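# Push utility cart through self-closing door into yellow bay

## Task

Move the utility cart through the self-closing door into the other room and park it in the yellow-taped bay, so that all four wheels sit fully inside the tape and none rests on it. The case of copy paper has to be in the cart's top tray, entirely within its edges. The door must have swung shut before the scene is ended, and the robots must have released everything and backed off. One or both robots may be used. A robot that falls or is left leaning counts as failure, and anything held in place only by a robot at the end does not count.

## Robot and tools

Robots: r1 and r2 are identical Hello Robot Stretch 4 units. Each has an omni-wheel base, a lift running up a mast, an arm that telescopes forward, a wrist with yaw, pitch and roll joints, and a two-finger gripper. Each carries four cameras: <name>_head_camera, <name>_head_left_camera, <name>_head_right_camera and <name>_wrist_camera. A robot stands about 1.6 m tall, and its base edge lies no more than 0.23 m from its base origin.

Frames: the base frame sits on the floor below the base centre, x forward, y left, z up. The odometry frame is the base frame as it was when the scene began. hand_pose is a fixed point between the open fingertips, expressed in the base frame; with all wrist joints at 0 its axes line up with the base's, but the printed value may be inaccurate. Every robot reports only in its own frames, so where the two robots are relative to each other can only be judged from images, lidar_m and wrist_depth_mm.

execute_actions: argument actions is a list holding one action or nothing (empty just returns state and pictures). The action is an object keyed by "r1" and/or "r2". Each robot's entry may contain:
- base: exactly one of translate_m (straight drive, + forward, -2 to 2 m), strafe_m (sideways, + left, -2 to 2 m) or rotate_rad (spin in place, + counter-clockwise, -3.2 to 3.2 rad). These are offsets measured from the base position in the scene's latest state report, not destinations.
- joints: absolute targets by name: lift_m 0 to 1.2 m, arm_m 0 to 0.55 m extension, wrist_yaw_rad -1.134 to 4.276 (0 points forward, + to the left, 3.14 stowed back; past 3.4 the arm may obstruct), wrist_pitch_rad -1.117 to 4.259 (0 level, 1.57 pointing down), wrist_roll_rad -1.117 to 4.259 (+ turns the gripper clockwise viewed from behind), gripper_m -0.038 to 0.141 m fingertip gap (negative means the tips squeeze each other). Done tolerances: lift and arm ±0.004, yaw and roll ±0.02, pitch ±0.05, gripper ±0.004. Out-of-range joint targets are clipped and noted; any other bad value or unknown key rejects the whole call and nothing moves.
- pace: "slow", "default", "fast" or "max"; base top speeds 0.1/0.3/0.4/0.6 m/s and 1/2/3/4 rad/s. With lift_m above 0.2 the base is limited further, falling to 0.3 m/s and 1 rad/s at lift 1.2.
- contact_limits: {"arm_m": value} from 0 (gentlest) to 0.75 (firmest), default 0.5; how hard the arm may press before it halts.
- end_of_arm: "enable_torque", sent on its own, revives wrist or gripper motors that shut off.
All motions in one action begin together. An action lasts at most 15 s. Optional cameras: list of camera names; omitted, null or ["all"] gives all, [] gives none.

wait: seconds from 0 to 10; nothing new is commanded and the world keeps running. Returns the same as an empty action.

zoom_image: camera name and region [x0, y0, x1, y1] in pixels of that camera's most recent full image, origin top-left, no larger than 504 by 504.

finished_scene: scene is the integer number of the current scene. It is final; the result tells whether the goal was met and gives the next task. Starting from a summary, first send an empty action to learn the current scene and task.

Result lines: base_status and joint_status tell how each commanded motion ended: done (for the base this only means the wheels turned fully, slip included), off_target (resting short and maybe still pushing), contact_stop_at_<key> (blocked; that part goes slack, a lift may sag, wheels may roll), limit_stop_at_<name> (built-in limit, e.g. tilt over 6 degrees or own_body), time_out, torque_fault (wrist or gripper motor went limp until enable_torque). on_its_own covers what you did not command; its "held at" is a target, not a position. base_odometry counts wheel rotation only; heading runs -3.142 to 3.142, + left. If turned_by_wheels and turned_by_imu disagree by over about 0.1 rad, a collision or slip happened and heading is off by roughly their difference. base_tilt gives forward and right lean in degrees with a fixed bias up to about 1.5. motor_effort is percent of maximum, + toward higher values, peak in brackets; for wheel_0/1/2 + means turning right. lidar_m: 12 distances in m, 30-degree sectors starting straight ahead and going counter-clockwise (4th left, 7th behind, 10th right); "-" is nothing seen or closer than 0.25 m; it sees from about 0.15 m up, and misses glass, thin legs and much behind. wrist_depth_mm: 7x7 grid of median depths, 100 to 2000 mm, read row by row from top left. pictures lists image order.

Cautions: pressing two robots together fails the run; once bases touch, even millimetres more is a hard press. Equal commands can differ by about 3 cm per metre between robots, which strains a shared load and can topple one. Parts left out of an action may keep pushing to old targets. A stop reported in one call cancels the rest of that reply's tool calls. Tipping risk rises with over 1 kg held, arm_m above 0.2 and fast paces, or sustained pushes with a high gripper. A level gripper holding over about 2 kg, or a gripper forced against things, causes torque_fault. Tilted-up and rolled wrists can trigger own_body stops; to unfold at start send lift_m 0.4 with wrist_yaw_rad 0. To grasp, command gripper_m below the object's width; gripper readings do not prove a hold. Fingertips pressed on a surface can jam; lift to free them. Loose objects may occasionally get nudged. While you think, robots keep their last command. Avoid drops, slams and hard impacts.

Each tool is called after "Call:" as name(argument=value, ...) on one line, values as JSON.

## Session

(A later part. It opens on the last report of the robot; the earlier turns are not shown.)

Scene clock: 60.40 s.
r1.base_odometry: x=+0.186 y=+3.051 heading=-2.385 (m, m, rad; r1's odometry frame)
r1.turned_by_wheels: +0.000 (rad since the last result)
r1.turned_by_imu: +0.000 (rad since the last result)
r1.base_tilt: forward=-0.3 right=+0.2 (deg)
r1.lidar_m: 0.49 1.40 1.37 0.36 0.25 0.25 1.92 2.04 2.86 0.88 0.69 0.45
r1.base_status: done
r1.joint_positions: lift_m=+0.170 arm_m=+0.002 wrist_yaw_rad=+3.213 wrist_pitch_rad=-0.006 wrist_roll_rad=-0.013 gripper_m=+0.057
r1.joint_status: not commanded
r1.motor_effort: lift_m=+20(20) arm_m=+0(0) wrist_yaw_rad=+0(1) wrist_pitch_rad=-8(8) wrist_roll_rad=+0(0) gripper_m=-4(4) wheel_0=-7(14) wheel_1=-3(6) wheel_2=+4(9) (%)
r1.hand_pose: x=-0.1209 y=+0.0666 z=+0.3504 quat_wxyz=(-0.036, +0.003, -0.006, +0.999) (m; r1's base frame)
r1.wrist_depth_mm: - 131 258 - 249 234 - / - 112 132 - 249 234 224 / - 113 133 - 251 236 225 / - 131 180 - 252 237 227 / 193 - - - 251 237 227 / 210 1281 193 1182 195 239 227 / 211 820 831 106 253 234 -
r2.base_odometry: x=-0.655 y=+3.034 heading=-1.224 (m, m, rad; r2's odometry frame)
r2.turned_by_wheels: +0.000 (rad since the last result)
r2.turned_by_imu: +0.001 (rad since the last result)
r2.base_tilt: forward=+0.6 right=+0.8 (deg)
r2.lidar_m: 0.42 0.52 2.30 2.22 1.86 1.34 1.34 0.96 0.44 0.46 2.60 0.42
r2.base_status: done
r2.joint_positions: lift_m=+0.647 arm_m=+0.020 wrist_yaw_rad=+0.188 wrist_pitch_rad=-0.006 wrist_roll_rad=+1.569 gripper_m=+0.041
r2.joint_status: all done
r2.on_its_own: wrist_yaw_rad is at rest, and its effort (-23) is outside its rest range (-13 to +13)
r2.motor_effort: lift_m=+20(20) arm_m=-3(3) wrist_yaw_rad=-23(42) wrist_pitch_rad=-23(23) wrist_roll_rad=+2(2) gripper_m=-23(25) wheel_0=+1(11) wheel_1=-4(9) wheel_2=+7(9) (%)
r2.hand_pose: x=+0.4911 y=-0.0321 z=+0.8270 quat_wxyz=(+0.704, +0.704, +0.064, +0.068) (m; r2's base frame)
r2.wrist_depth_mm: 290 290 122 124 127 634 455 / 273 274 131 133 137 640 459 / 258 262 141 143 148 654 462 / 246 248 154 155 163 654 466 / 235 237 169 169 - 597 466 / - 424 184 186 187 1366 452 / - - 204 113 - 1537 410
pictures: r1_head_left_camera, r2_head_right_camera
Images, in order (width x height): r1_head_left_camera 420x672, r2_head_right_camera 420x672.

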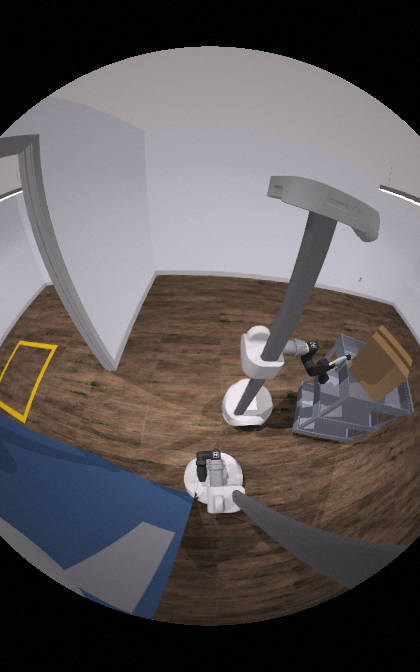

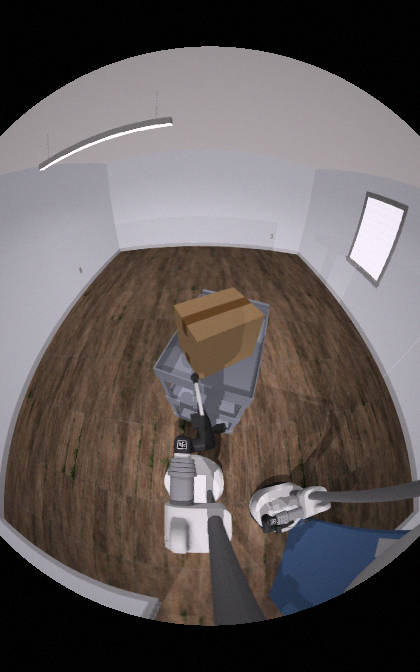

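Clearance OK.

Call:
execute_actions(actions=[{"r2":{"base":{"translate_m":-0.75}}}], cameras=["r1_head_left_camera","r2_head_right_camera"])

Scene clock: 66.10 s.
r1.base_odometry: x=+0.186 y=+3.051 heading=-2.385 (m, m, rad; r1's odometry frame)
r1.turned_by_wheels: +0.000 (rad since the last result)
r1.turned_by_imu: +0.000 (rad since the last result)
r1.base_tilt: forward=-0.5 right=+0.2 (deg)
r1.lidar_m: 0.32 0.47 0.61 0.38 0.25 0.25 1.93 2.05 2.83 4.78 0.59 0.32
r1.base_status: not commanded
r1.joint_positions: lift_m=+0.170 arm_m=+0.002 wrist_yaw_rad=+3.213 wrist_pitch_rad=-0.006 wrist_roll_rad=-0.013 gripper_m=+0.057
r1.joint_status: not commanded
r1.motor_effort: lift_m=+20(20) arm_m=+0(0) wrist_yaw_rad=+0(0) wrist_pitch_rad=-8(8) wrist_roll_rad=+0(1) gripper_m=-4(7) wheel_0=-7(7) wheel_1=-3(3) wheel_2=+4(4) (%)
r1.hand_pose: x=-0.1209 y=+0.0666 z=+0.3504 quat_wxyz=(-0.036, +0.003, -0.006, +0.999) (m; r1's base frame)
r1.wrist_depth_mm: - 131 257 - 250 233 - / - 113 132 - 250 235 225 / - 113 132 - 252 236 225 / - 131 181 - 252 236 227 / 194 - - - 251 238 227 / 211 1255 193 1182 196 238 227 / 212 820 809 106 254 234 -
r2.base_odometry: x=-0.910 y=+3.739 heading=-1.224 (m, m, rad; r2's odometry frame)
r2.turned_by_wheels: +0.000 (rad since the last result)
r2.turned_by_imu: +0.004 (rad since the last result)
r2.base_tilt: forward=+0.6 right=+0.8 (deg)
r2.lidar_m: 0.41 0.39 2.30 2.13 0.80 0.62 3.56 0.84 0.63 0.63 0.55 0.50
r2.base_status: done
r2.joint_positions: lift_m=+0.647 arm_m=+0.020 wrist_yaw_rad=+0.183 wrist_pitch_rad=-0.005 wrist_roll_rad=+1.572 gripper_m=+0.041
r2.joint_status: not commanded
r2.on_its_own: wrist_pitch_rad is at rest, and its effort (-25) is outside its rest range (-23 to +23)
r2.motor_effort: lift_m=+21(21) arm_m=-3(3) wrist_yaw_rad=-10(25) wrist_pitch_rad=-25(25) wrist_roll_rad=-7(6) gripper_m=-21(26) wheel_0=-2(5) wheel_1=-2(11) wheel_2=+1(15) (%)
r2.hand_pose: x=+0.4909 y=-0.0334 z=+0.8267 quat_wxyz=(+0.703, +0.705, +0.063, +0.066) (m; r2's base frame)
r2.wrist_depth_mm: - - 220 220 - 1464 413 / - - 215 216 - 585 449 / - 459 210 211 842 634 459 / 355 355 205 206 842 647 459 / 293 291 201 202 809 661 469 / 246 247 195 198 197 597 473 / 262 258 191 113 - 597 473
pictures: r1_head_left_camera, r2_head_right_camera
Images, in order (width x height): r1_head_left_camera 420x672, r2_head_right_camera 420x672.

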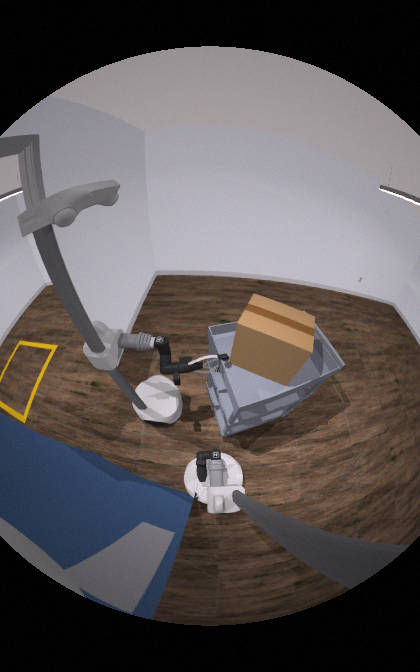

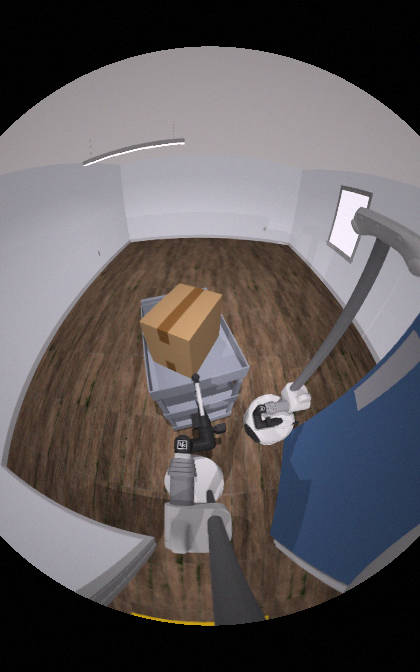

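Call:
execute_actions(actions=[{"r2":{"base":{"translate_m":-0.5},"joints":{"wrist_yaw_rad":0.12}}}], cameras=["r1_head_left_camera","r2_head_left_camera"])

Scene clock: 71.43 s.
r1.base_odometry: x=+0.186 y=+3.051 heading=-2.385 (m, m, rad; r1's odometry frame)
r1.turned_by_wheels: +0.000 (rad since the last result)
r1.turned_by_imu: +0.000 (rad since the last result)
r1.base_tilt: forward=-0.2 right=+0.4 (deg)
r1.lidar_m: 0.45 0.45 0.51 0.35 0.25 0.25 1.93 2.05 2.86 4.78 3.85 0.58
r1.base_status: not commanded
r1.joint_positions: lift_m=+0.170 arm_m=+0.002 wrist_yaw_rad=+3.213 wrist_pitch_rad=-0.006 wrist_roll_rad=-0.013 gripper_m=+0.057
r1.joint_status: not commanded
r1.motor_effort: lift_m=+20(20) arm_m=+0(0) wrist_yaw_rad=-1(0) wrist_pitch_rad=-8(8) wrist_roll_rad=+0(1) gripper_m=-5(6) wheel_0=-6(7) wheel_1=-3(3) wheel_2=+4(3) (%)
r1.hand_pose: x=-0.1209 y=+0.0666 z=+0.3504 quat_wxyz=(-0.036, +0.003, -0.006, +0.999) (m; r1's base frame)
r1.wrist_depth_mm: - 131 258 - 250 234 - / - 112 132 - 251 236 224 / - 113 133 - 252 236 225 / - 132 181 - 253 236 226 / 194 - - - 251 239 227 / 211 1255 192 1205 196 239 229 / 212 809 831 106 253 234 -
r2.base_odometry: x=-1.080 y=+4.210 heading=-1.224 (m, m, rad; r2's odometry frame)
r2.turned_by_wheels: +0.000 (rad since the last result)
r2.turned_by_imu: +0.001 (rad since the last result)
r2.base_tilt: forward=+0.6 right=+0.8 (deg)
r2.lidar_m: 0.38 0.36 2.30 0.29 0.30 3.11 3.02 3.09 0.59 0.53 0.61 0.51
r2.base_status: done
r2.joint_positions: lift_m=+0.647 arm_m=+0.020 wrist_yaw_rad=+0.122 wrist_pitch_rad=-0.006 wrist_roll_rad=+1.573 gripper_m=+0.041
r2.joint_status: all done
r2.motor_effort: lift_m=+21(20) arm_m=-3(3) wrist_yaw_rad=-5(51) wrist_pitch_rad=-22(26) wrist_roll_rad=-8(10) gripper_m=-26(27) wheel_0=-3(12) wheel_1=-2(9) wheel_2=+0(18) (%)
r2.hand_pose: x=+0.4883 y=-0.0518 z=+0.8271 quat_wxyz=(+0.705, +0.707, +0.041, +0.045) (m; r2's base frame)
r2.wrist_depth_mm: - - - 268 300 306 312 / - - - 254 - 1499 430 / - - - 239 - 597 462 / - 459 229 226 866 647 466 / 340 336 216 214 842 661 466 / 268 267 200 204 197 591 473 / 248 248 193 113 - 621 477
pictures: r1_head_left_camera, r2_head_left_camera
Images, in order (width x height): r1_head_left_camera 420x672, r2_head_left_camera 420x672.

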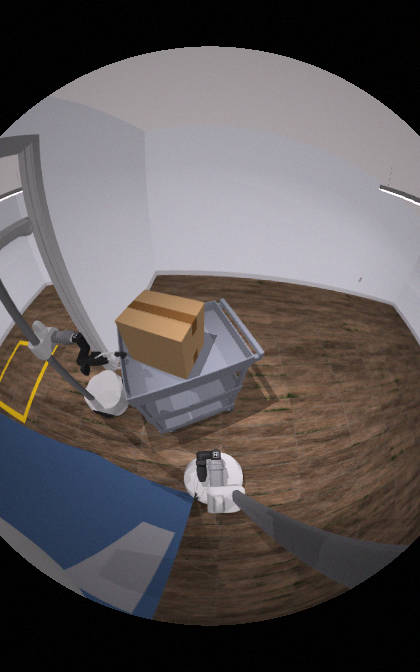

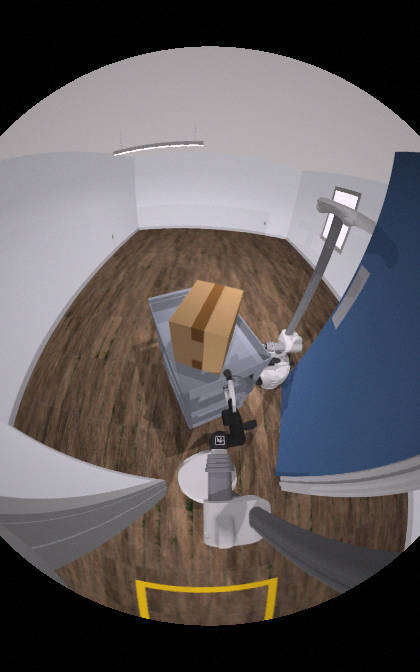

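Call:
execute_actions(actions=[{"r2":{"base":{"strafe_m":-0.15},"pace":"slow"}}], cameras=[])

Call:
execute_actions(actions=[{"r2":{"base":{"translate_m":-0.55}}}], cameras=["r1_head_left_camera","r2_head_left_camera","r2_wrist_camera"])

Scene clock: 76.57 s.
r1.base_odometry: x=+0.186 y=+3.051 heading=-2.385 (m, m, rad; r1's odometry frame)
r1.turned_by_wheels: +0.000 (rad since the last result)
r1.turned_by_imu: +0.000 (rad since the last result)
r1.base_tilt: forward=-0.7 right=+0.3 (deg)
r1.lidar_m: 0.41 0.38 0.38 0.35 0.25 0.25 1.92 2.03 2.85 4.79 3.84 0.63
r1.base_status: not commanded
r1.joint_positions: lift_m=+0.170 arm_m=+0.002 wrist_yaw_rad=+3.213 wrist_pitch_rad=-0.006 wrist_roll_rad=-0.013 gripper_m=+0.057
r1.joint_status: not commanded
r1.motor_effort: lift_m=+20(20) arm_m=+0(0) wrist_yaw_rad=+0(1) wrist_pitch_rad=-7(7) wrist_roll_rad=+0(0) gripper_m=-7(5) wheel_0=-7(7) wheel_1=-3(3) wheel_2=+3(4) (%)
r1.hand_pose: x=-0.1209 y=+0.0666 z=+0.3504 quat_wxyz=(-0.036, +0.003, -0.006, +0.999) (m; r1's base frame)
r1.wrist_depth_mm: - 131 257 - 250 233 - / - 113 132 - 251 234 224 / - 113 133 - 252 236 224 / - 131 180 - 252 236 227 / 195 - - - 251 238 227 / 210 1255 192 1229 196 238 227 / 211 809 820 106 253 236 -
r2.base_odometry: x=-1.221 y=+4.159 heading=-1.223 (m, m, rad; r2's odometry frame)
r2.turned_by_wheels: +0.001 (rad since the last result)
r2.turned_by_imu: +0.004 (rad since the last result)
r2.base_tilt: forward=+0.6 right=+0.7 (deg)
r2.lidar_m: 0.36 0.32 2.45 0.43 0.46 3.13 3.01 3.10 0.42 0.38 0.45 0.55
r2.base_status: done
r2.joint_positions: lift_m=+0.647 arm_m=+0.020 wrist_yaw_rad=+0.136 wrist_pitch_rad=-0.008 wrist_roll_rad=+1.573 gripper_m=+0.041
r2.joint_status: not commanded
r2.on_its_own: wrist_yaw_rad is at rest, and its effort (-45) is outside its rest range (-13 to +13)
r2.motor_effort: lift_m=+21(21) arm_m=-3(3) wrist_yaw_rad=-45(59) wrist_pitch_rad=-19(22) wrist_roll_rad=-11(11) gripper_m=-24(25) wheel_0=+12(16) wheel_1=+0(6) wheel_2=+4(8) (%)
r2.hand_pose: x=+0.4890 y=-0.0476 z=+0.8274 quat_wxyz=(+0.704, +0.707, +0.045, +0.050) (m; r2's base frame)
r2.wrist_depth_mm: - - - - - 654 585 / - - - 298 - 1336 399 / - - - 267 - 1499 449 / - - - 243 - 597 466 / - 436 362 221 854 661 469 / 303 298 202 204 198 597 473 / 238 239 187 113 - 640 480
pictures: none
No camera images: the call's "cameras" was empty. Leave "cameras" out to get every camera's image.

Scene clock: 79.90 s.
r1.base_odometry: x=+0.186 y=+3.051 heading=-2.385 (m, m, rad; r1's odometry frame)
r1.turned_by_wheels: +0.000 (rad since the last result)
r1.turned_by_imu: +0.000 (rad since the last result)
r1.base_tilt: forward=-0.3 right=+0.3 (deg)
r1.lidar_m: 2.82 0.45 0.47 0.38 0.25 0.25 1.93 2.05 2.83 4.78 3.84 2.88
r1.base_status: not commanded
r1.joint_positions: lift_m=+0.170 arm_m=+0.002 wrist_yaw_rad=+3.213 wrist_pitch_rad=-0.006 wrist_roll_rad=-0.013 gripper_m=+0.057
r1.joint_status: not commanded
r1.motor_effort: lift_m=+20(20) arm_m=+0(1) wrist_yaw_rad=+0(0) wrist_pitch_rad=-7(8) wrist_roll_rad=+0(0) gripper_m=-5(6) wheel_0=-7(6) wheel_1=-3(3) wheel_2=+4(4) (%)
r1.hand_pose: x=-0.1209 y=+0.0666 z=+0.3504 quat_wxyz=(-0.036, +0.003, -0.006, +0.999) (m; r1's base frame)
r1.wrist_depth_mm: - 131 256 - 249 233 - / - 112 132 - 250 236 224 / - 113 132 - 252 236 224 / - 131 180 - 252 237 227 / 194 - - - 252 237 226 / 209 1229 193 1205 195 239 227 / 211 809 820 106 253 236 -
r2.base_odometry: x=-1.408 y=+4.676 heading=-1.224 (m, m, rad; r2's odometry frame)
r2.turned_by_wheels: -0.001 (rad since the last result)
r2.turned_by_imu: -0.001 (rad since the last result)
r2.base_tilt: forward=+0.6 right=+0.8 (deg)
r2.lidar_m: 0.41 0.42 0.57 1.44 2.48 2.55 2.44 2.55 2.45 1.32 0.53 0.48
r2.base_status: done
r2.joint_positions: lift_m=+0.647 arm_m=+0.020 wrist_yaw_rad=+0.114 wrist_pitch_rad=-0.007 wrist_roll_rad=+1.570 gripper_m=+0.041
r2.joint_status: not commanded
r2.on_its_own: wrist_yaw_rad is at rest, and its effort (+14) is outside its rest range (-13 to +13)
r2.motor_effort: lift_m=+21(21) arm_m=-3(3) wrist_yaw_rad=+14(57) wrist_pitch_rad=-21(20) wrist_roll_rad=-3(10) gripper_m=-22(31) wheel_0=-6(11) wheel_1=-4(9) wheel_2=+0(21) (%)
r2.hand_pose: x=+0.4879 y=-0.0539 z=+0.8272 quat_wxyz=(+0.706, +0.706, +0.038, +0.043) (m; r2's base frame)
r2.wrist_depth_mm: 1078 - 231 231 1205 1118 407 / 1229 - 224 224 1205 1078 449 / - 484 219 219 1229 615 462 / 387 370 213 213 854 654 466 / 300 301 207 207 820 661 469 / 253 253 200 202 202 591 473 / 265 259 196 113 768 634 480
pictures: r1_head_left_camera, r2_head_left_camera, r2_wrist_camera
Images, in order (width x height): r1_head_left_camera 420x672, r2_head_left_camera 420x672, r2_wrist_camera 616x392.

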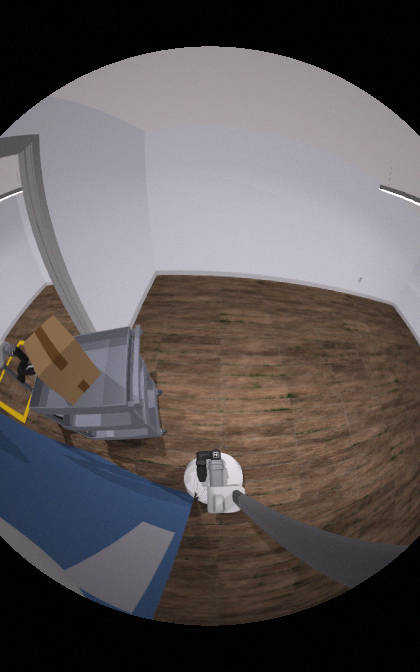

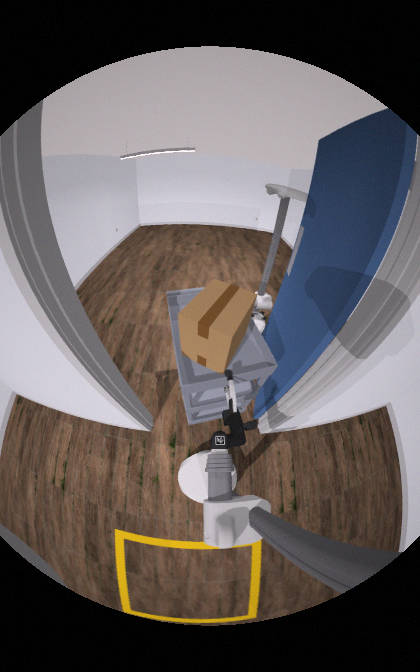

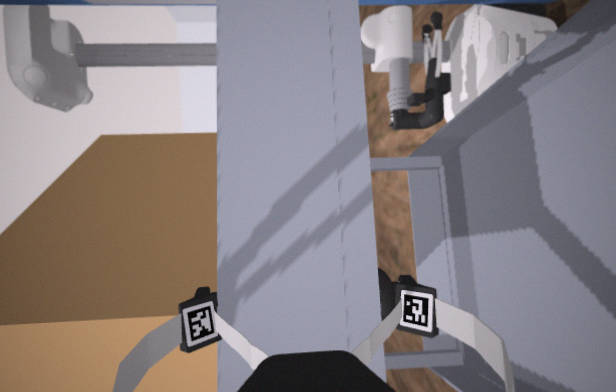

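Call:
execute_actions(actions=[{"r2":{"base":{"translate_m":-0.85}}}], cameras=["r2_head_left_camera","r2_head_camera"])

Scene clock: 85.50 s.
r1.base_odometry: x=+0.186 y=+3.051 heading=-2.385 (m, m, rad; r1's odometry frame)
r1.turned_by_wheels: +0.000 (rad since the last result)
r1.turned_by_imu: +0.000 (rad since the last result)
r1.base_tilt: forward=-0.4 right=+0.2 (deg)
r1.lidar_m: 2.81 1.40 1.26 0.35 0.25 0.25 1.92 2.03 2.86 4.78 3.85 2.91
r1.base_status: not commanded
r1.joint_positions: lift_m=+0.170 arm_m=+0.002 wrist_yaw_rad=+3.213 wrist_pitch_rad=-0.006 wrist_roll_rad=-0.013 gripper_m=+0.057
r1.joint_status: not commanded
r1.motor_effort: lift_m=+20(20) arm_m=+0(0) wrist_yaw_rad=+0(0) wrist_pitch_rad=-8(8) wrist_roll_rad=+0(0) gripper_m=-2(3) wheel_0=-7(7) wheel_1=-3(3) wheel_2=+4(3) (%)
r1.hand_pose: x=-0.1209 y=+0.0666 z=+0.3504 quat_wxyz=(-0.036, +0.003, -0.006, +0.999) (m; r1's base frame)
r1.wrist_depth_mm: - 131 258 - 249 234 - / - 112 132 - 249 235 224 / - 113 133 - 252 236 225 / - 131 181 - 254 236 226 / 195 - - - 251 238 228 / 210 1229 191 1229 195 239 227 / 212 809 820 106 253 234 -
r2.base_odometry: x=-1.697 y=+5.475 heading=-1.225 (m, m, rad; r2's odometry frame)
r2.turned_by_wheels: -0.001 (rad since the last result)
r2.turned_by_imu: -0.002 (rad since the last result)
r2.base_tilt: forward=+0.7 right=+0.8 (deg)
r2.lidar_m: 0.46 0.50 1.72 2.39 2.28 1.67 1.60 1.68 2.30 2.33 1.66 0.46
r2.base_status: done
r2.joint_positions: lift_m=+0.647 arm_m=+0.020 wrist_yaw_rad=+0.109 wrist_pitch_rad=-0.007 wrist_roll_rad=+1.568 gripper_m=+0.041
r2.joint_status: not commanded
r2.on_its_own: wrist_yaw_rad is at rest, and its effort (+31) is outside its rest range (-13 to +13)
r2.motor_effort: lift_m=+21(21) arm_m=-3(3) wrist_yaw_rad=+31(32) wrist_pitch_rad=-19(23) wrist_roll_rad=+5(5) gripper_m=-25(29) wheel_0=-9(8) wheel_1=-3(9) wheel_2=-2(15) (%)
r2.hand_pose: x=+0.4876 y=-0.0556 z=+0.8273 quat_wxyz=(+0.707, +0.705, +0.036, +0.041) (m; r2's base frame)
r2.wrist_depth_mm: 866 424 172 174 732 603 459 / 373 368 178 179 778 647 459 / 322 325 184 185 798 654 466 / 289 293 191 191 831 661 466 / 263 264 199 198 831 661 469 / 276 285 201 206 203 564 473 / - 366 404 113 1060 1008 445
pictures: r2_head_camera, r2_head_left_camera
Images, in order (width x height): r2_head_camera 420x560, r2_head_left_camera 420x672.

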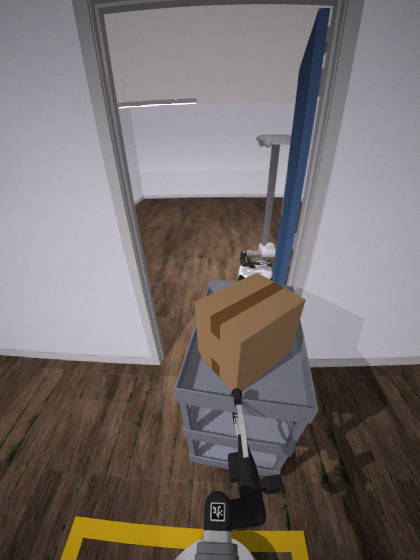

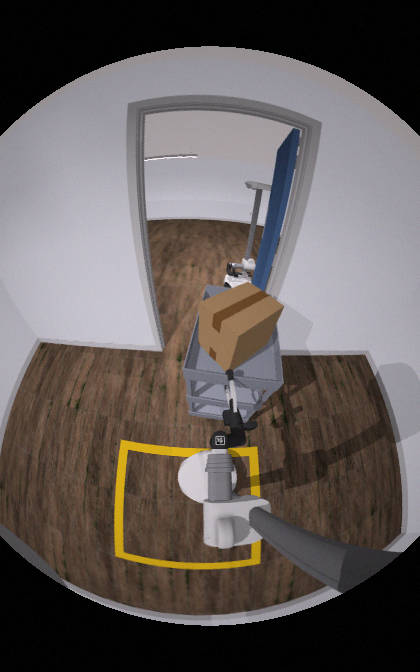

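Call:
execute_actions(actions=[{"r1":{"base":{"strafe_m":-0.25},"pace":"slow"},"r2":{"base":{"strafe_m":0.2},"pace":"slow"}}], cameras=[])

Call:
execute_actions(actions=[{"r1":{"base":{"strafe_m":-0.4}},"r2":{"base":{"translate_m":-1.06}}}], cameras=["r2_head_left_camera","r2_head_camera"])

Scene clock: 93.53 s.
r1.base_odometry: x=+0.015 y=+3.233 heading=-2.385 (m, m, rad; r1's odometry frame)
r1.turned_by_wheels: +0.000 (rad since the last result)
r1.turned_by_imu: -0.001 (rad since the last result)
r1.base_tilt: forward=-0.6 right=+0.2 (deg)
r1.lidar_m: 2.81 1.75 0.49 0.81 1.35 1.89 1.93 2.05 2.83 4.53 3.84 2.89
r1.base_status: done
r1.joint_positions: lift_m=+0.170 arm_m=+0.002 wrist_yaw_rad=+3.213 wrist_pitch_rad=-0.006 wrist_roll_rad=-0.013 gripper_m=+0.057
r1.joint_status: not commanded
r1.motor_effort: lift_m=+20(20) arm_m=+0(0) wrist_yaw_rad=+0(1) wrist_pitch_rad=-8(8) wrist_roll_rad=-1(0) gripper_m=-2(4) wheel_0=+4(11) wheel_1=-4(9) wheel_2=+0(2) (%)
r1.hand_pose: x=-0.1209 y=+0.0666 z=+0.3504 quat_wxyz=(-0.036, +0.003, -0.006, +0.999) (m; r1's base frame)
r1.wrist_depth_mm: - 131 256 - - 1921 1708 / - 112 132 - - 1921 1756 / - 113 133 - - 1921 1708 / - 131 181 - - 1921 1708 / 195 - - - - 1863 1576 / 210 1229 193 1229 195 1118 1042 / 211 820 809 106 809 741 778
r2.base_odometry: x=-1.508 y=+5.543 heading=-1.225 (m, m, rad; r2's odometry frame)
r2.turned_by_wheels: -0.001 (rad since the last result)
r2.turned_by_imu: -0.002 (rad since the last result)
r2.base_tilt: forward=+0.7 right=+0.8 (deg)
r2.lidar_m: 0.44 1.22 1.70 2.19 2.28 1.68 1.59 1.65 2.29 2.55 1.68 0.41
r2.base_status: done
r2.joint_positions: lift_m=+0.647 arm_m=+0.020 wrist_yaw_rad=+0.112 wrist_pitch_rad=-0.008 wrist_roll_rad=+1.570 gripper_m=+0.040
r2.joint_status: not commanded
r2.on_its_own: wrist_yaw_rad is at rest, and its effort (+21) is outside its rest range (-13 to +13)
r2.motor_effort: lift_m=+21(21) arm_m=-3(3) wrist_yaw_rad=+21(55) wrist_pitch_rad=-17(19) wrist_roll_rad=+0(9) gripper_m=-21(26) wheel_0=-6(18) wheel_1=+2(6) wheel_2=-3(3) (%)
r2.hand_pose: x=+0.4878 y=-0.0545 z=+0.8275 quat_wxyz=(+0.706, +0.706, +0.037, +0.043) (m; r2's base frame)
r2.wrist_depth_mm: 287 289 125 126 129 640 459 / 273 278 135 137 141 654 462 / 263 266 147 148 154 654 462 / 252 255 162 163 172 621 469 / 244 249 181 180 - 591 473 / - - 192 201 195 991 449 / 931 931 946 113 991 1008 415
pictures: none
No camera images: the call's "cameras" was empty. Leave "cameras" out to get every camera's image.

Scene clock: 98.57 s.
r1.base_odometry: x=-0.260 y=+3.524 heading=-2.384 (m, m, rad; r1's odometry frame)
r1.turned_by_wheels: +0.000 (rad since the last result)
r1.turned_by_imu: -0.002 (rad since the last result)
r1.base_tilt: forward=-0.4 right=+0.1 (deg)
r1.lidar_m: 2.78 2.32 1.66 1.65 1.77 2.02 1.95 2.08 2.86 4.14 3.80 2.87
r1.base_status: done
r1.joint_positions: lift_m=+0.170 arm_m=+0.002 wrist_yaw_rad=+3.213 wrist_pitch_rad=-0.006 wrist_roll_rad=-0.013 gripper_m=+0.057
r1.joint_status: not commanded
r1.motor_effort: lift_m=+20(20) arm_m=+0(0) wrist_yaw_rad=+0(0) wrist_pitch_rad=-7(8) wrist_roll_rad=+0(1) gripper_m=-7(6) wheel_0=+2(12) wheel_1=+0(11) wheel_2=-1(1) (%)
r1.hand_pose: x=-0.1209 y=+0.0666 z=+0.3504 quat_wxyz=(-0.036, +0.003, -0.006, +0.999) (m; r1's base frame)
r1.wrist_depth_mm: - 131 258 - - 1921 1921 / - 113 132 - - - 1921 / - 113 133 - - - 1983 / - 132 180 - - - 1921 / 193 - - - - - 1863 / 209 1255 193 1182 196 1118 1060 / 212 809 831 106 820 741 778
r2.base_odometry: x=-1.867 y=+6.540 heading=-1.226 (m, m, rad; r2's odometry frame)
r2.turned_by_wheels: +0.000 (rad since the last result)
r2.turned_by_imu: +0.004 (rad since the last result)
r2.base_tilt: forward=+0.6 right=+0.8 (deg)
r2.lidar_m: 0.43 0.42 2.26 2.15 0.79 0.56 0.55 0.57 0.79 2.22 2.63 0.46
r2.base_status: done
r2.joint_positions: lift_m=+0.647 arm_m=+0.020 wrist_yaw_rad=+0.124 wrist_pitch_rad=-0.006 wrist_roll_rad=+1.571 gripper_m=+0.041
r2.joint_status: not commanded
r2.on_its_own: wrist_pitch_rad is at rest, and its effort (-24) is outside its rest range (-23 to +23)
r2.motor_effort: lift_m=+21(21) arm_m=-3(3) wrist_yaw_rad=-13(21) wrist_pitch_rad=-24(24) wrist_roll_rad=-2(3) gripper_m=-21(27) wheel_0=-2(14) wheel_1=-2(8) wheel_2=+1(17) (%)
r2.hand_pose: x=+0.4884 y=-0.0511 z=+0.8269 quat_wxyz=(+0.706, +0.706, +0.042, +0.046) (m; r2's base frame)
r2.wrist_depth_mm: 1808 1863 198 200 1921 1499 418 / 1863 1863 198 200 1983 609 459 / 1921 387 199 201 820 640 462 / 322 324 198 200 820 661 466 / 278 279 199 200 820 654 469 / 250 254 198 201 196 591 469 / 293 286 199 113 - 597 477
pictures: r2_head_camera, r2_head_left_camera
Images, in order (width x height): r2_head_camera 420x560, r2_head_left_camera 420x672.

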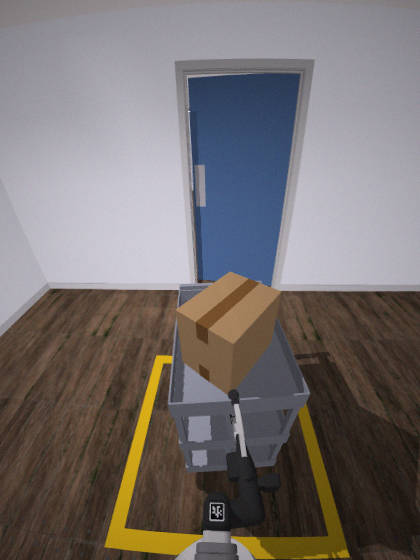

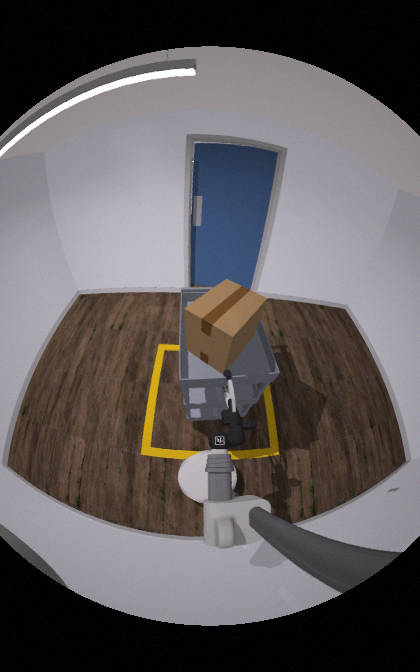

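Call:
execute_actions(actions=[{"r2":{"base":{"translate_m":-0.05},"pace":"slow"}}], cameras=[])

Call:
execute_actions(actions=[{"r2":{"joints":{"gripper_m":0.135,"lift_m":0.655}}}], cameras=[])

Call:
execute_actions(actions=[{"r2":{"base":{"translate_m":-0.18},"pace":"fast"}}], cameras=[])

Call:
execute_actions(actions=[{"r2":{"base":{"strafe_m":-0.8},"joints":{"wrist_yaw_rad":-0.9},"pace":"fast"}}], cameras=["r2_head_camera","r1_head_left_camera"])

Scene clock: 105.10 s.
r1.base_odometry: x=-0.260 y=+3.524 heading=-2.384 (m, m, rad; r1's odometry frame)
r1.turned_by_wheels: +0.000 (rad since the last result)
r1.turned_by_imu: +0.000 (rad since the last result)
r1.base_tilt: forward=-0.3 right=+0.2 (deg)
r1.lidar_m: 2.80 2.29 1.72 1.66 1.73 2.02 1.95 2.07 2.87 4.15 3.80 2.86
r1.base_status: not commanded
r1.joint_positions: lift_m=+0.170 arm_m=+0.002 wrist_yaw_rad=+3.213 wrist_pitch_rad=-0.006 wrist_roll_rad=-0.013 gripper_m=+0.057
r1.joint_status: not commanded
r1.motor_effort: lift_m=+20(20) arm_m=+0(0) wrist_yaw_rad=-1(1) wrist_pitch_rad=-7(8) wrist_roll_rad=+0(0) gripper_m=-6(4) wheel_0=+2(2) wheel_1=+1(1) wheel_2=-1(1) (%)
r1.hand_pose: x=-0.1209 y=+0.0666 z=+0.3504 quat_wxyz=(-0.036, +0.003, -0.006, +0.999) (m; r1's base frame)
r1.wrist_depth_mm: - 131 256 - - 1921 1921 / - 113 132 - - - 1983 / - 113 133 - - - - / - 131 180 - - - 1983 / 194 - - - - - 1863 / 208 1229 192 1255 196 1118 1042 / 212 809 820 106 788 750 768
r2.base_odometry: x=-1.884 y=+6.587 heading=-1.226 (m, m, rad; r2's odometry frame)
r2.turned_by_wheels: +0.000 (rad since the last result)
r2.turned_by_imu: +0.000 (rad since the last result)
r2.base_tilt: forward=+0.6 right=+0.8 (deg)
r2.lidar_m: 0.43 0.44 2.27 1.99 0.72 0.51 0.50 0.52 0.72 2.03 2.65 0.48
r2.base_status: done
r2.joint_positions: lift_m=+0.647 arm_m=+0.020 wrist_yaw_rad=+0.124 wrist_pitch_rad=-0.005 wrist_roll_rad=+1.571 gripper_m=+0.041
r2.joint_status: not commanded
r2.on_its_own: wrist_yaw_rad is at rest, and its effort (-14) is outside its rest range (-13 to +13); wrist_pitch_rad is at rest, and its effort (-26) is outside its rest range (-23 to +23)
r2.motor_effort: lift_m=+21(21) arm_m=-3(3) wrist_yaw_rad=-14(15) wrist_pitch_rad=-26(27) wrist_roll_rad=-3(2) gripper_m=-21(25) wheel_0=-3(7) wheel_1=-3(5) wheel_2=+5(9) (%)
r2.hand_pose: x=+0.4885 y=-0.0509 z=+0.8266 quat_wxyz=(+0.706, +0.706, +0.042, +0.046) (m; r2's base frame)
r2.wrist_depth_mm: 1863 1921 203 205 1983 1499 413 / 1863 1983 203 204 - 597 459 / 1921 397 202 204 820 647 459 / 329 329 201 203 831 647 466 / 281 282 201 202 820 661 469 / 252 253 199 201 197 585 469 / 287 282 199 113 - 569 473
pictures: none
No camera images: the call's "cameras" was empty. Leave "cameras" out to get every camera's image.

Scene clock: 107.00 s.
r1.base_odometry: x=-0.260 y=+3.524 heading=-2.384 (m, m, rad; r1's odometry frame)
r1.turned_by_wheels: +0.000 (rad since the last result)
r1.turned_by_imu: +0.000 (rad since the last result)
r1.base_tilt: forward=-0.5 right=+0.2 (deg)
r1.lidar_m: 2.80 2.30 1.71 1.66 1.77 2.00 1.93 2.08 2.84 4.15 3.81 2.88
r1.base_status: not commanded
r1.joint_positions: lift_m=+0.170 arm_m=+0.002 wrist_yaw_rad=+3.213 wrist_pitch_rad=-0.006 wrist_roll_rad=-0.013 gripper_m=+0.057
r1.joint_status: not commanded
r1.motor_effort: lift_m=+20(20) arm_m=+0(0) wrist_yaw_rad=-1(0) wrist_pitch_rad=-8(8) wrist_roll_rad=+0(1) gripper_m=-7(4) wheel_0=+2(2) wheel_1=+1(0) wheel_2=+0(1) (%)
r1.hand_pose: x=-0.1209 y=+0.0666 z=+0.3504 quat_wxyz=(-0.036, +0.003, -0.006, +0.999) (m; r1's base frame)
r1.wrist_depth_mm: - 131 257 - - 1983 1921 / - 113 132 - - - 1921 / - 113 132 - - - 1921 / - 131 180 - - - 1921 / 194 - - - - - 1863 / 210 1229 192 1205 195 1078 1060 / 212 820 820 106 809 750 778
r2.base_odometry: x=-1.884 y=+6.587 heading=-1.226 (m, m, rad; r2's odometry frame)
r2.turned_by_wheels: +0.000 (rad since the last result)
r2.turned_by_imu: +0.000 (rad since the last result)
r2.base_tilt: forward=+0.6 right=+0.8 (deg)
r2.lidar_m: 0.43 0.43 2.27 1.97 0.71 0.53 0.50 0.52 0.73 2.05 2.65 0.48
r2.base_status: not commanded
r2.joint_positions: lift_m=+0.655 arm_m=+0.020 wrist_yaw_rad=+0.120 wrist_pitch_rad=-0.011 wrist_roll_rad=+1.570 gripper_m=+0.135
r2.joint_status: all done
r2.motor_effort: lift_m=+24(31) arm_m=-2(3) wrist_yaw_rad=-1(14) wrist_pitch_rad=-9(46) wrist_roll_rad=-3(2) gripper_m=+0(26) wheel_0=-2(4) wheel_1=-2(4) wheel_2=+0(5) (%)
r2.hand_pose: x=+0.4882 y=-0.0522 z=+0.8360 quat_wxyz=(+0.706, +0.706, +0.039, +0.046) (m; r2's base frame)
r2.wrist_depth_mm: 1863 1921 1921 212 1983 1537 430 / 1921 1983 473 212 - 634 477 / 1921 410 382 211 820 668 477 / 351 342 330 210 831 676 484 / 289 291 283 209 232 691 484 / 259 222 207 209 211 585 484 / 300 304 306 113 - 621 496
pictures: none
No camera images: the call's "cameras" was empty. Leave "cameras" out to get every camera's image.

Scene clock: 108.63 s.
r1.base_odometry: x=-0.260 y=+3.524 heading=-2.384 (m, m, rad; r1's odometry frame)
r1.turned_by_wheels: +0.000 (rad since the last result)
r1.turned_by_imu: +0.000 (rad since the last result)
r1.base_tilt: forward=-0.4 right=+0.4 (deg)
r1.lidar_m: 2.80 2.29 1.73 1.66 1.76 2.02 1.94 2.07 2.86 4.13 3.79 2.88
r1.base_status: not commanded
r1.joint_positions: lift_m=+0.170 arm_m=+0.002 wrist_yaw_rad=+3.213 wrist_pitch_rad=-0.006 wrist_roll_rad=-0.013 gripper_m=+0.057
r1.joint_status: not commanded
r1.motor_effort: lift_m=+20(20) arm_m=+0(0) wrist_yaw_rad=+0(1) wrist_pitch_rad=-8(8) wrist_roll_rad=+0(0) gripper_m=-4(5) wheel_0=+2(2) wheel_1=+1(1) wheel_2=-1(1) (%)
r1.hand_pose: x=-0.1209 y=+0.0666 z=+0.3504 quat_wxyz=(-0.036, +0.003, -0.006, +0.999) (m; r1's base frame)
r1.wrist_depth_mm: - 131 257 - - 1983 1921 / - 112 132 - - - 1863 / - 113 133 - - - 1983 / - 131 181 - - - 1983 / 193 - - - - - 1863 / 210 1255 193 1205 195 1138 1060 / 212 820 809 106 788 750 768
r2.base_odometry: x=-1.945 y=+6.756 heading=-1.226 (m, m, rad; r2's odometry frame)
r2.turned_by_wheels: +0.000 (rad since the last result)
r2.turned_by_imu: +0.000 (rad since the last result)
r2.base_tilt: forward=+0.6 right=+0.8 (deg)
r2.lidar_m: 0.61 2.56 2.28 1.29 0.47 0.32 0.31 0.34 0.46 1.32 2.65 0.67
r2.base_status: done
r2.joint_positions: lift_m=+0.655 arm_m=+0.020 wrist_yaw_rad=+0.120 wrist_pitch_rad=-0.011 wrist_roll_rad=+1.570 gripper_m=+0.135
r2.joint_status: not commanded
r2.motor_effort: lift_m=+24(24) arm_m=-2(2) wrist_yaw_rad=-1(1) wrist_pitch_rad=-10(10) wrist_roll_rad=-1(3) gripper_m=+0(2) wheel_0=-2(7) wheel_1=+0(9) wheel_2=-2(19) (%)
r2.hand_pose: x=+0.4881 y=-0.0523 z=+0.8361 quat_wxyz=(+0.706, +0.706, +0.039, +0.046) (m; r2's base frame)
r2.wrist_depth_mm: - - - 392 - 410 410 / - - - 392 - 627 407 / - - 609 387 1008 668 404 / - 517 504 389 991 683 404 / - 439 455 387 - 691 402 / - 222 488 387 976 585 402 / - - - 113 - 621 413
pictures: none
No camera images: the call's "cameras" was empty. Leave "cameras" out to get every camera's image.

Scene clock: 111.80 s.
r1.base_odometry: x=-0.260 y=+3.524 heading=-2.384 (m, m, rad; r1's odometry frame)
r1.turned_by_wheels: +0.000 (rad since the last result)
r1.turned_by_imu: +0.000 (rad since the last result)
r1.base_tilt: forward=-0.5 right=+0.2 (deg)
r1.lidar_m: 2.80 2.30 1.70 1.67 1.76 2.03 1.95 2.07 2.86 4.14 3.81 2.87
r1.base_status: not commanded
r1.joint_positions: lift_m=+0.170 arm_m=+0.002 wrist_yaw_rad=+3.213 wrist_pitch_rad=-0.006 wrist_roll_rad=-0.013 gripper_m=+0.057
r1.joint_status: not commanded
r1.motor_effort: lift_m=+20(20) arm_m=+0(0) wrist_yaw_rad=-1(1) wrist_pitch_rad=-8(7) wrist_roll_rad=+0(0) gripper_m=-4(3) wheel_0=+2(2) wheel_1=+1(1) wheel_2=-1(0) (%)
r1.hand_pose: x=-0.1209 y=+0.0666 z=+0.3504 quat_wxyz=(-0.036, +0.003, -0.006, +0.999) (m; r1's base frame)
r1.wrist_depth_mm: - 131 257 - - - 1921 / - 112 132 - - - 1921 / - 113 133 - - - 1863 / - 131 181 - - - 1863 / 194 - - - - - 1863 / 210 1229 192 1205 196 1098 1060 / 212 820 820 106 798 750 778
r2.base_odometry: x=-2.698 y=+6.486 heading=-1.226 (m, m, rad; r2's odometry frame)
r2.turned_by_wheels: +0.000 (rad since the last result)
r2.turned_by_imu: +0.001 (rad since the last result)
r2.base_tilt: forward=+0.6 right=+0.8 (deg)
r2.lidar_m: 2.44 0.82 0.93 1.31 0.48 0.35 0.32 0.34 0.47 1.34 1.80 2.48
r2.base_status: done
r2.joint_positions: lift_m=+0.655 arm_m=+0.020 wrist_yaw_rad=-0.900 wrist_pitch_rad=-0.011 wrist_roll_rad=+1.570 gripper_m=+0.135
r2.joint_status: all done
r2.motor_effort: lift_m=+23(24) arm_m=-2(2) wrist_yaw_rad=-3(7) wrist_pitch_rad=-9(9) wrist_roll_rad=+0(4) gripper_m=-1(1) wheel_0=+0(13) wheel_1=+1(14) wheel_2=+0(2) (%)
r2.hand_pose: x=+0.3022 y=-0.2803 z=+0.8362 quat_wxyz=(+0.639, +0.635, -0.311, -0.304) (m; r2's base frame)
r2.wrist_depth_mm: 1464 1464 1499 1499 1537 1499 1078 / 1618 1576 1618 1661 1661 1537 1060 / 1756 1756 1808 1808 1921 1576 1078 / 1983 1983 - - - 1618 1098 / - - - - - 1618 1098 / - 222 - - - 1336 1118 / - - - 113 - 1499 1098
pictures: r1_head_left_camera, r2_head_camera
Images, in order (width x height): r1_head_left_camera 420x672, r2_head_camera 420x560.

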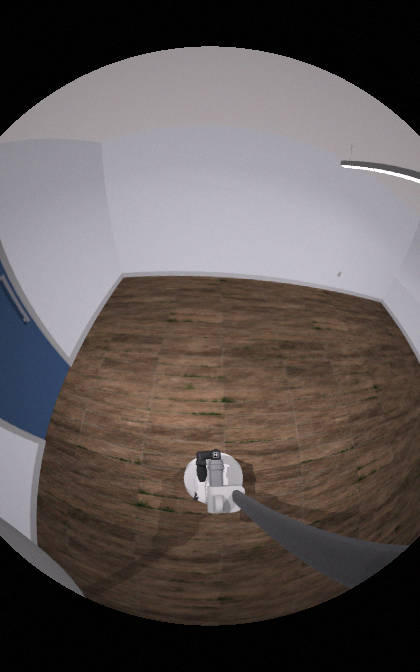

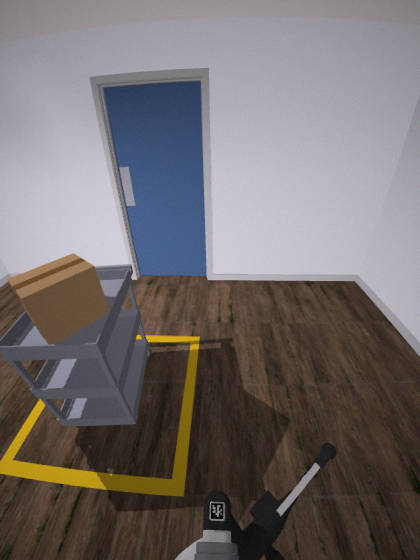

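Call:
zoom_image(camera="r2_head_camera", region=[70,300,220,450])

Region (70, 300, 220, 450) of r2_head_camera's 420x560 image, scaled by 3.360, with more detail than that image has.

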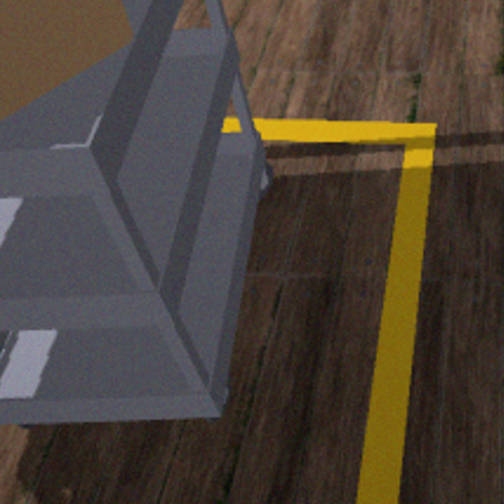

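Call:
finished_scene(scene=2)

The scene is finished: the task was done.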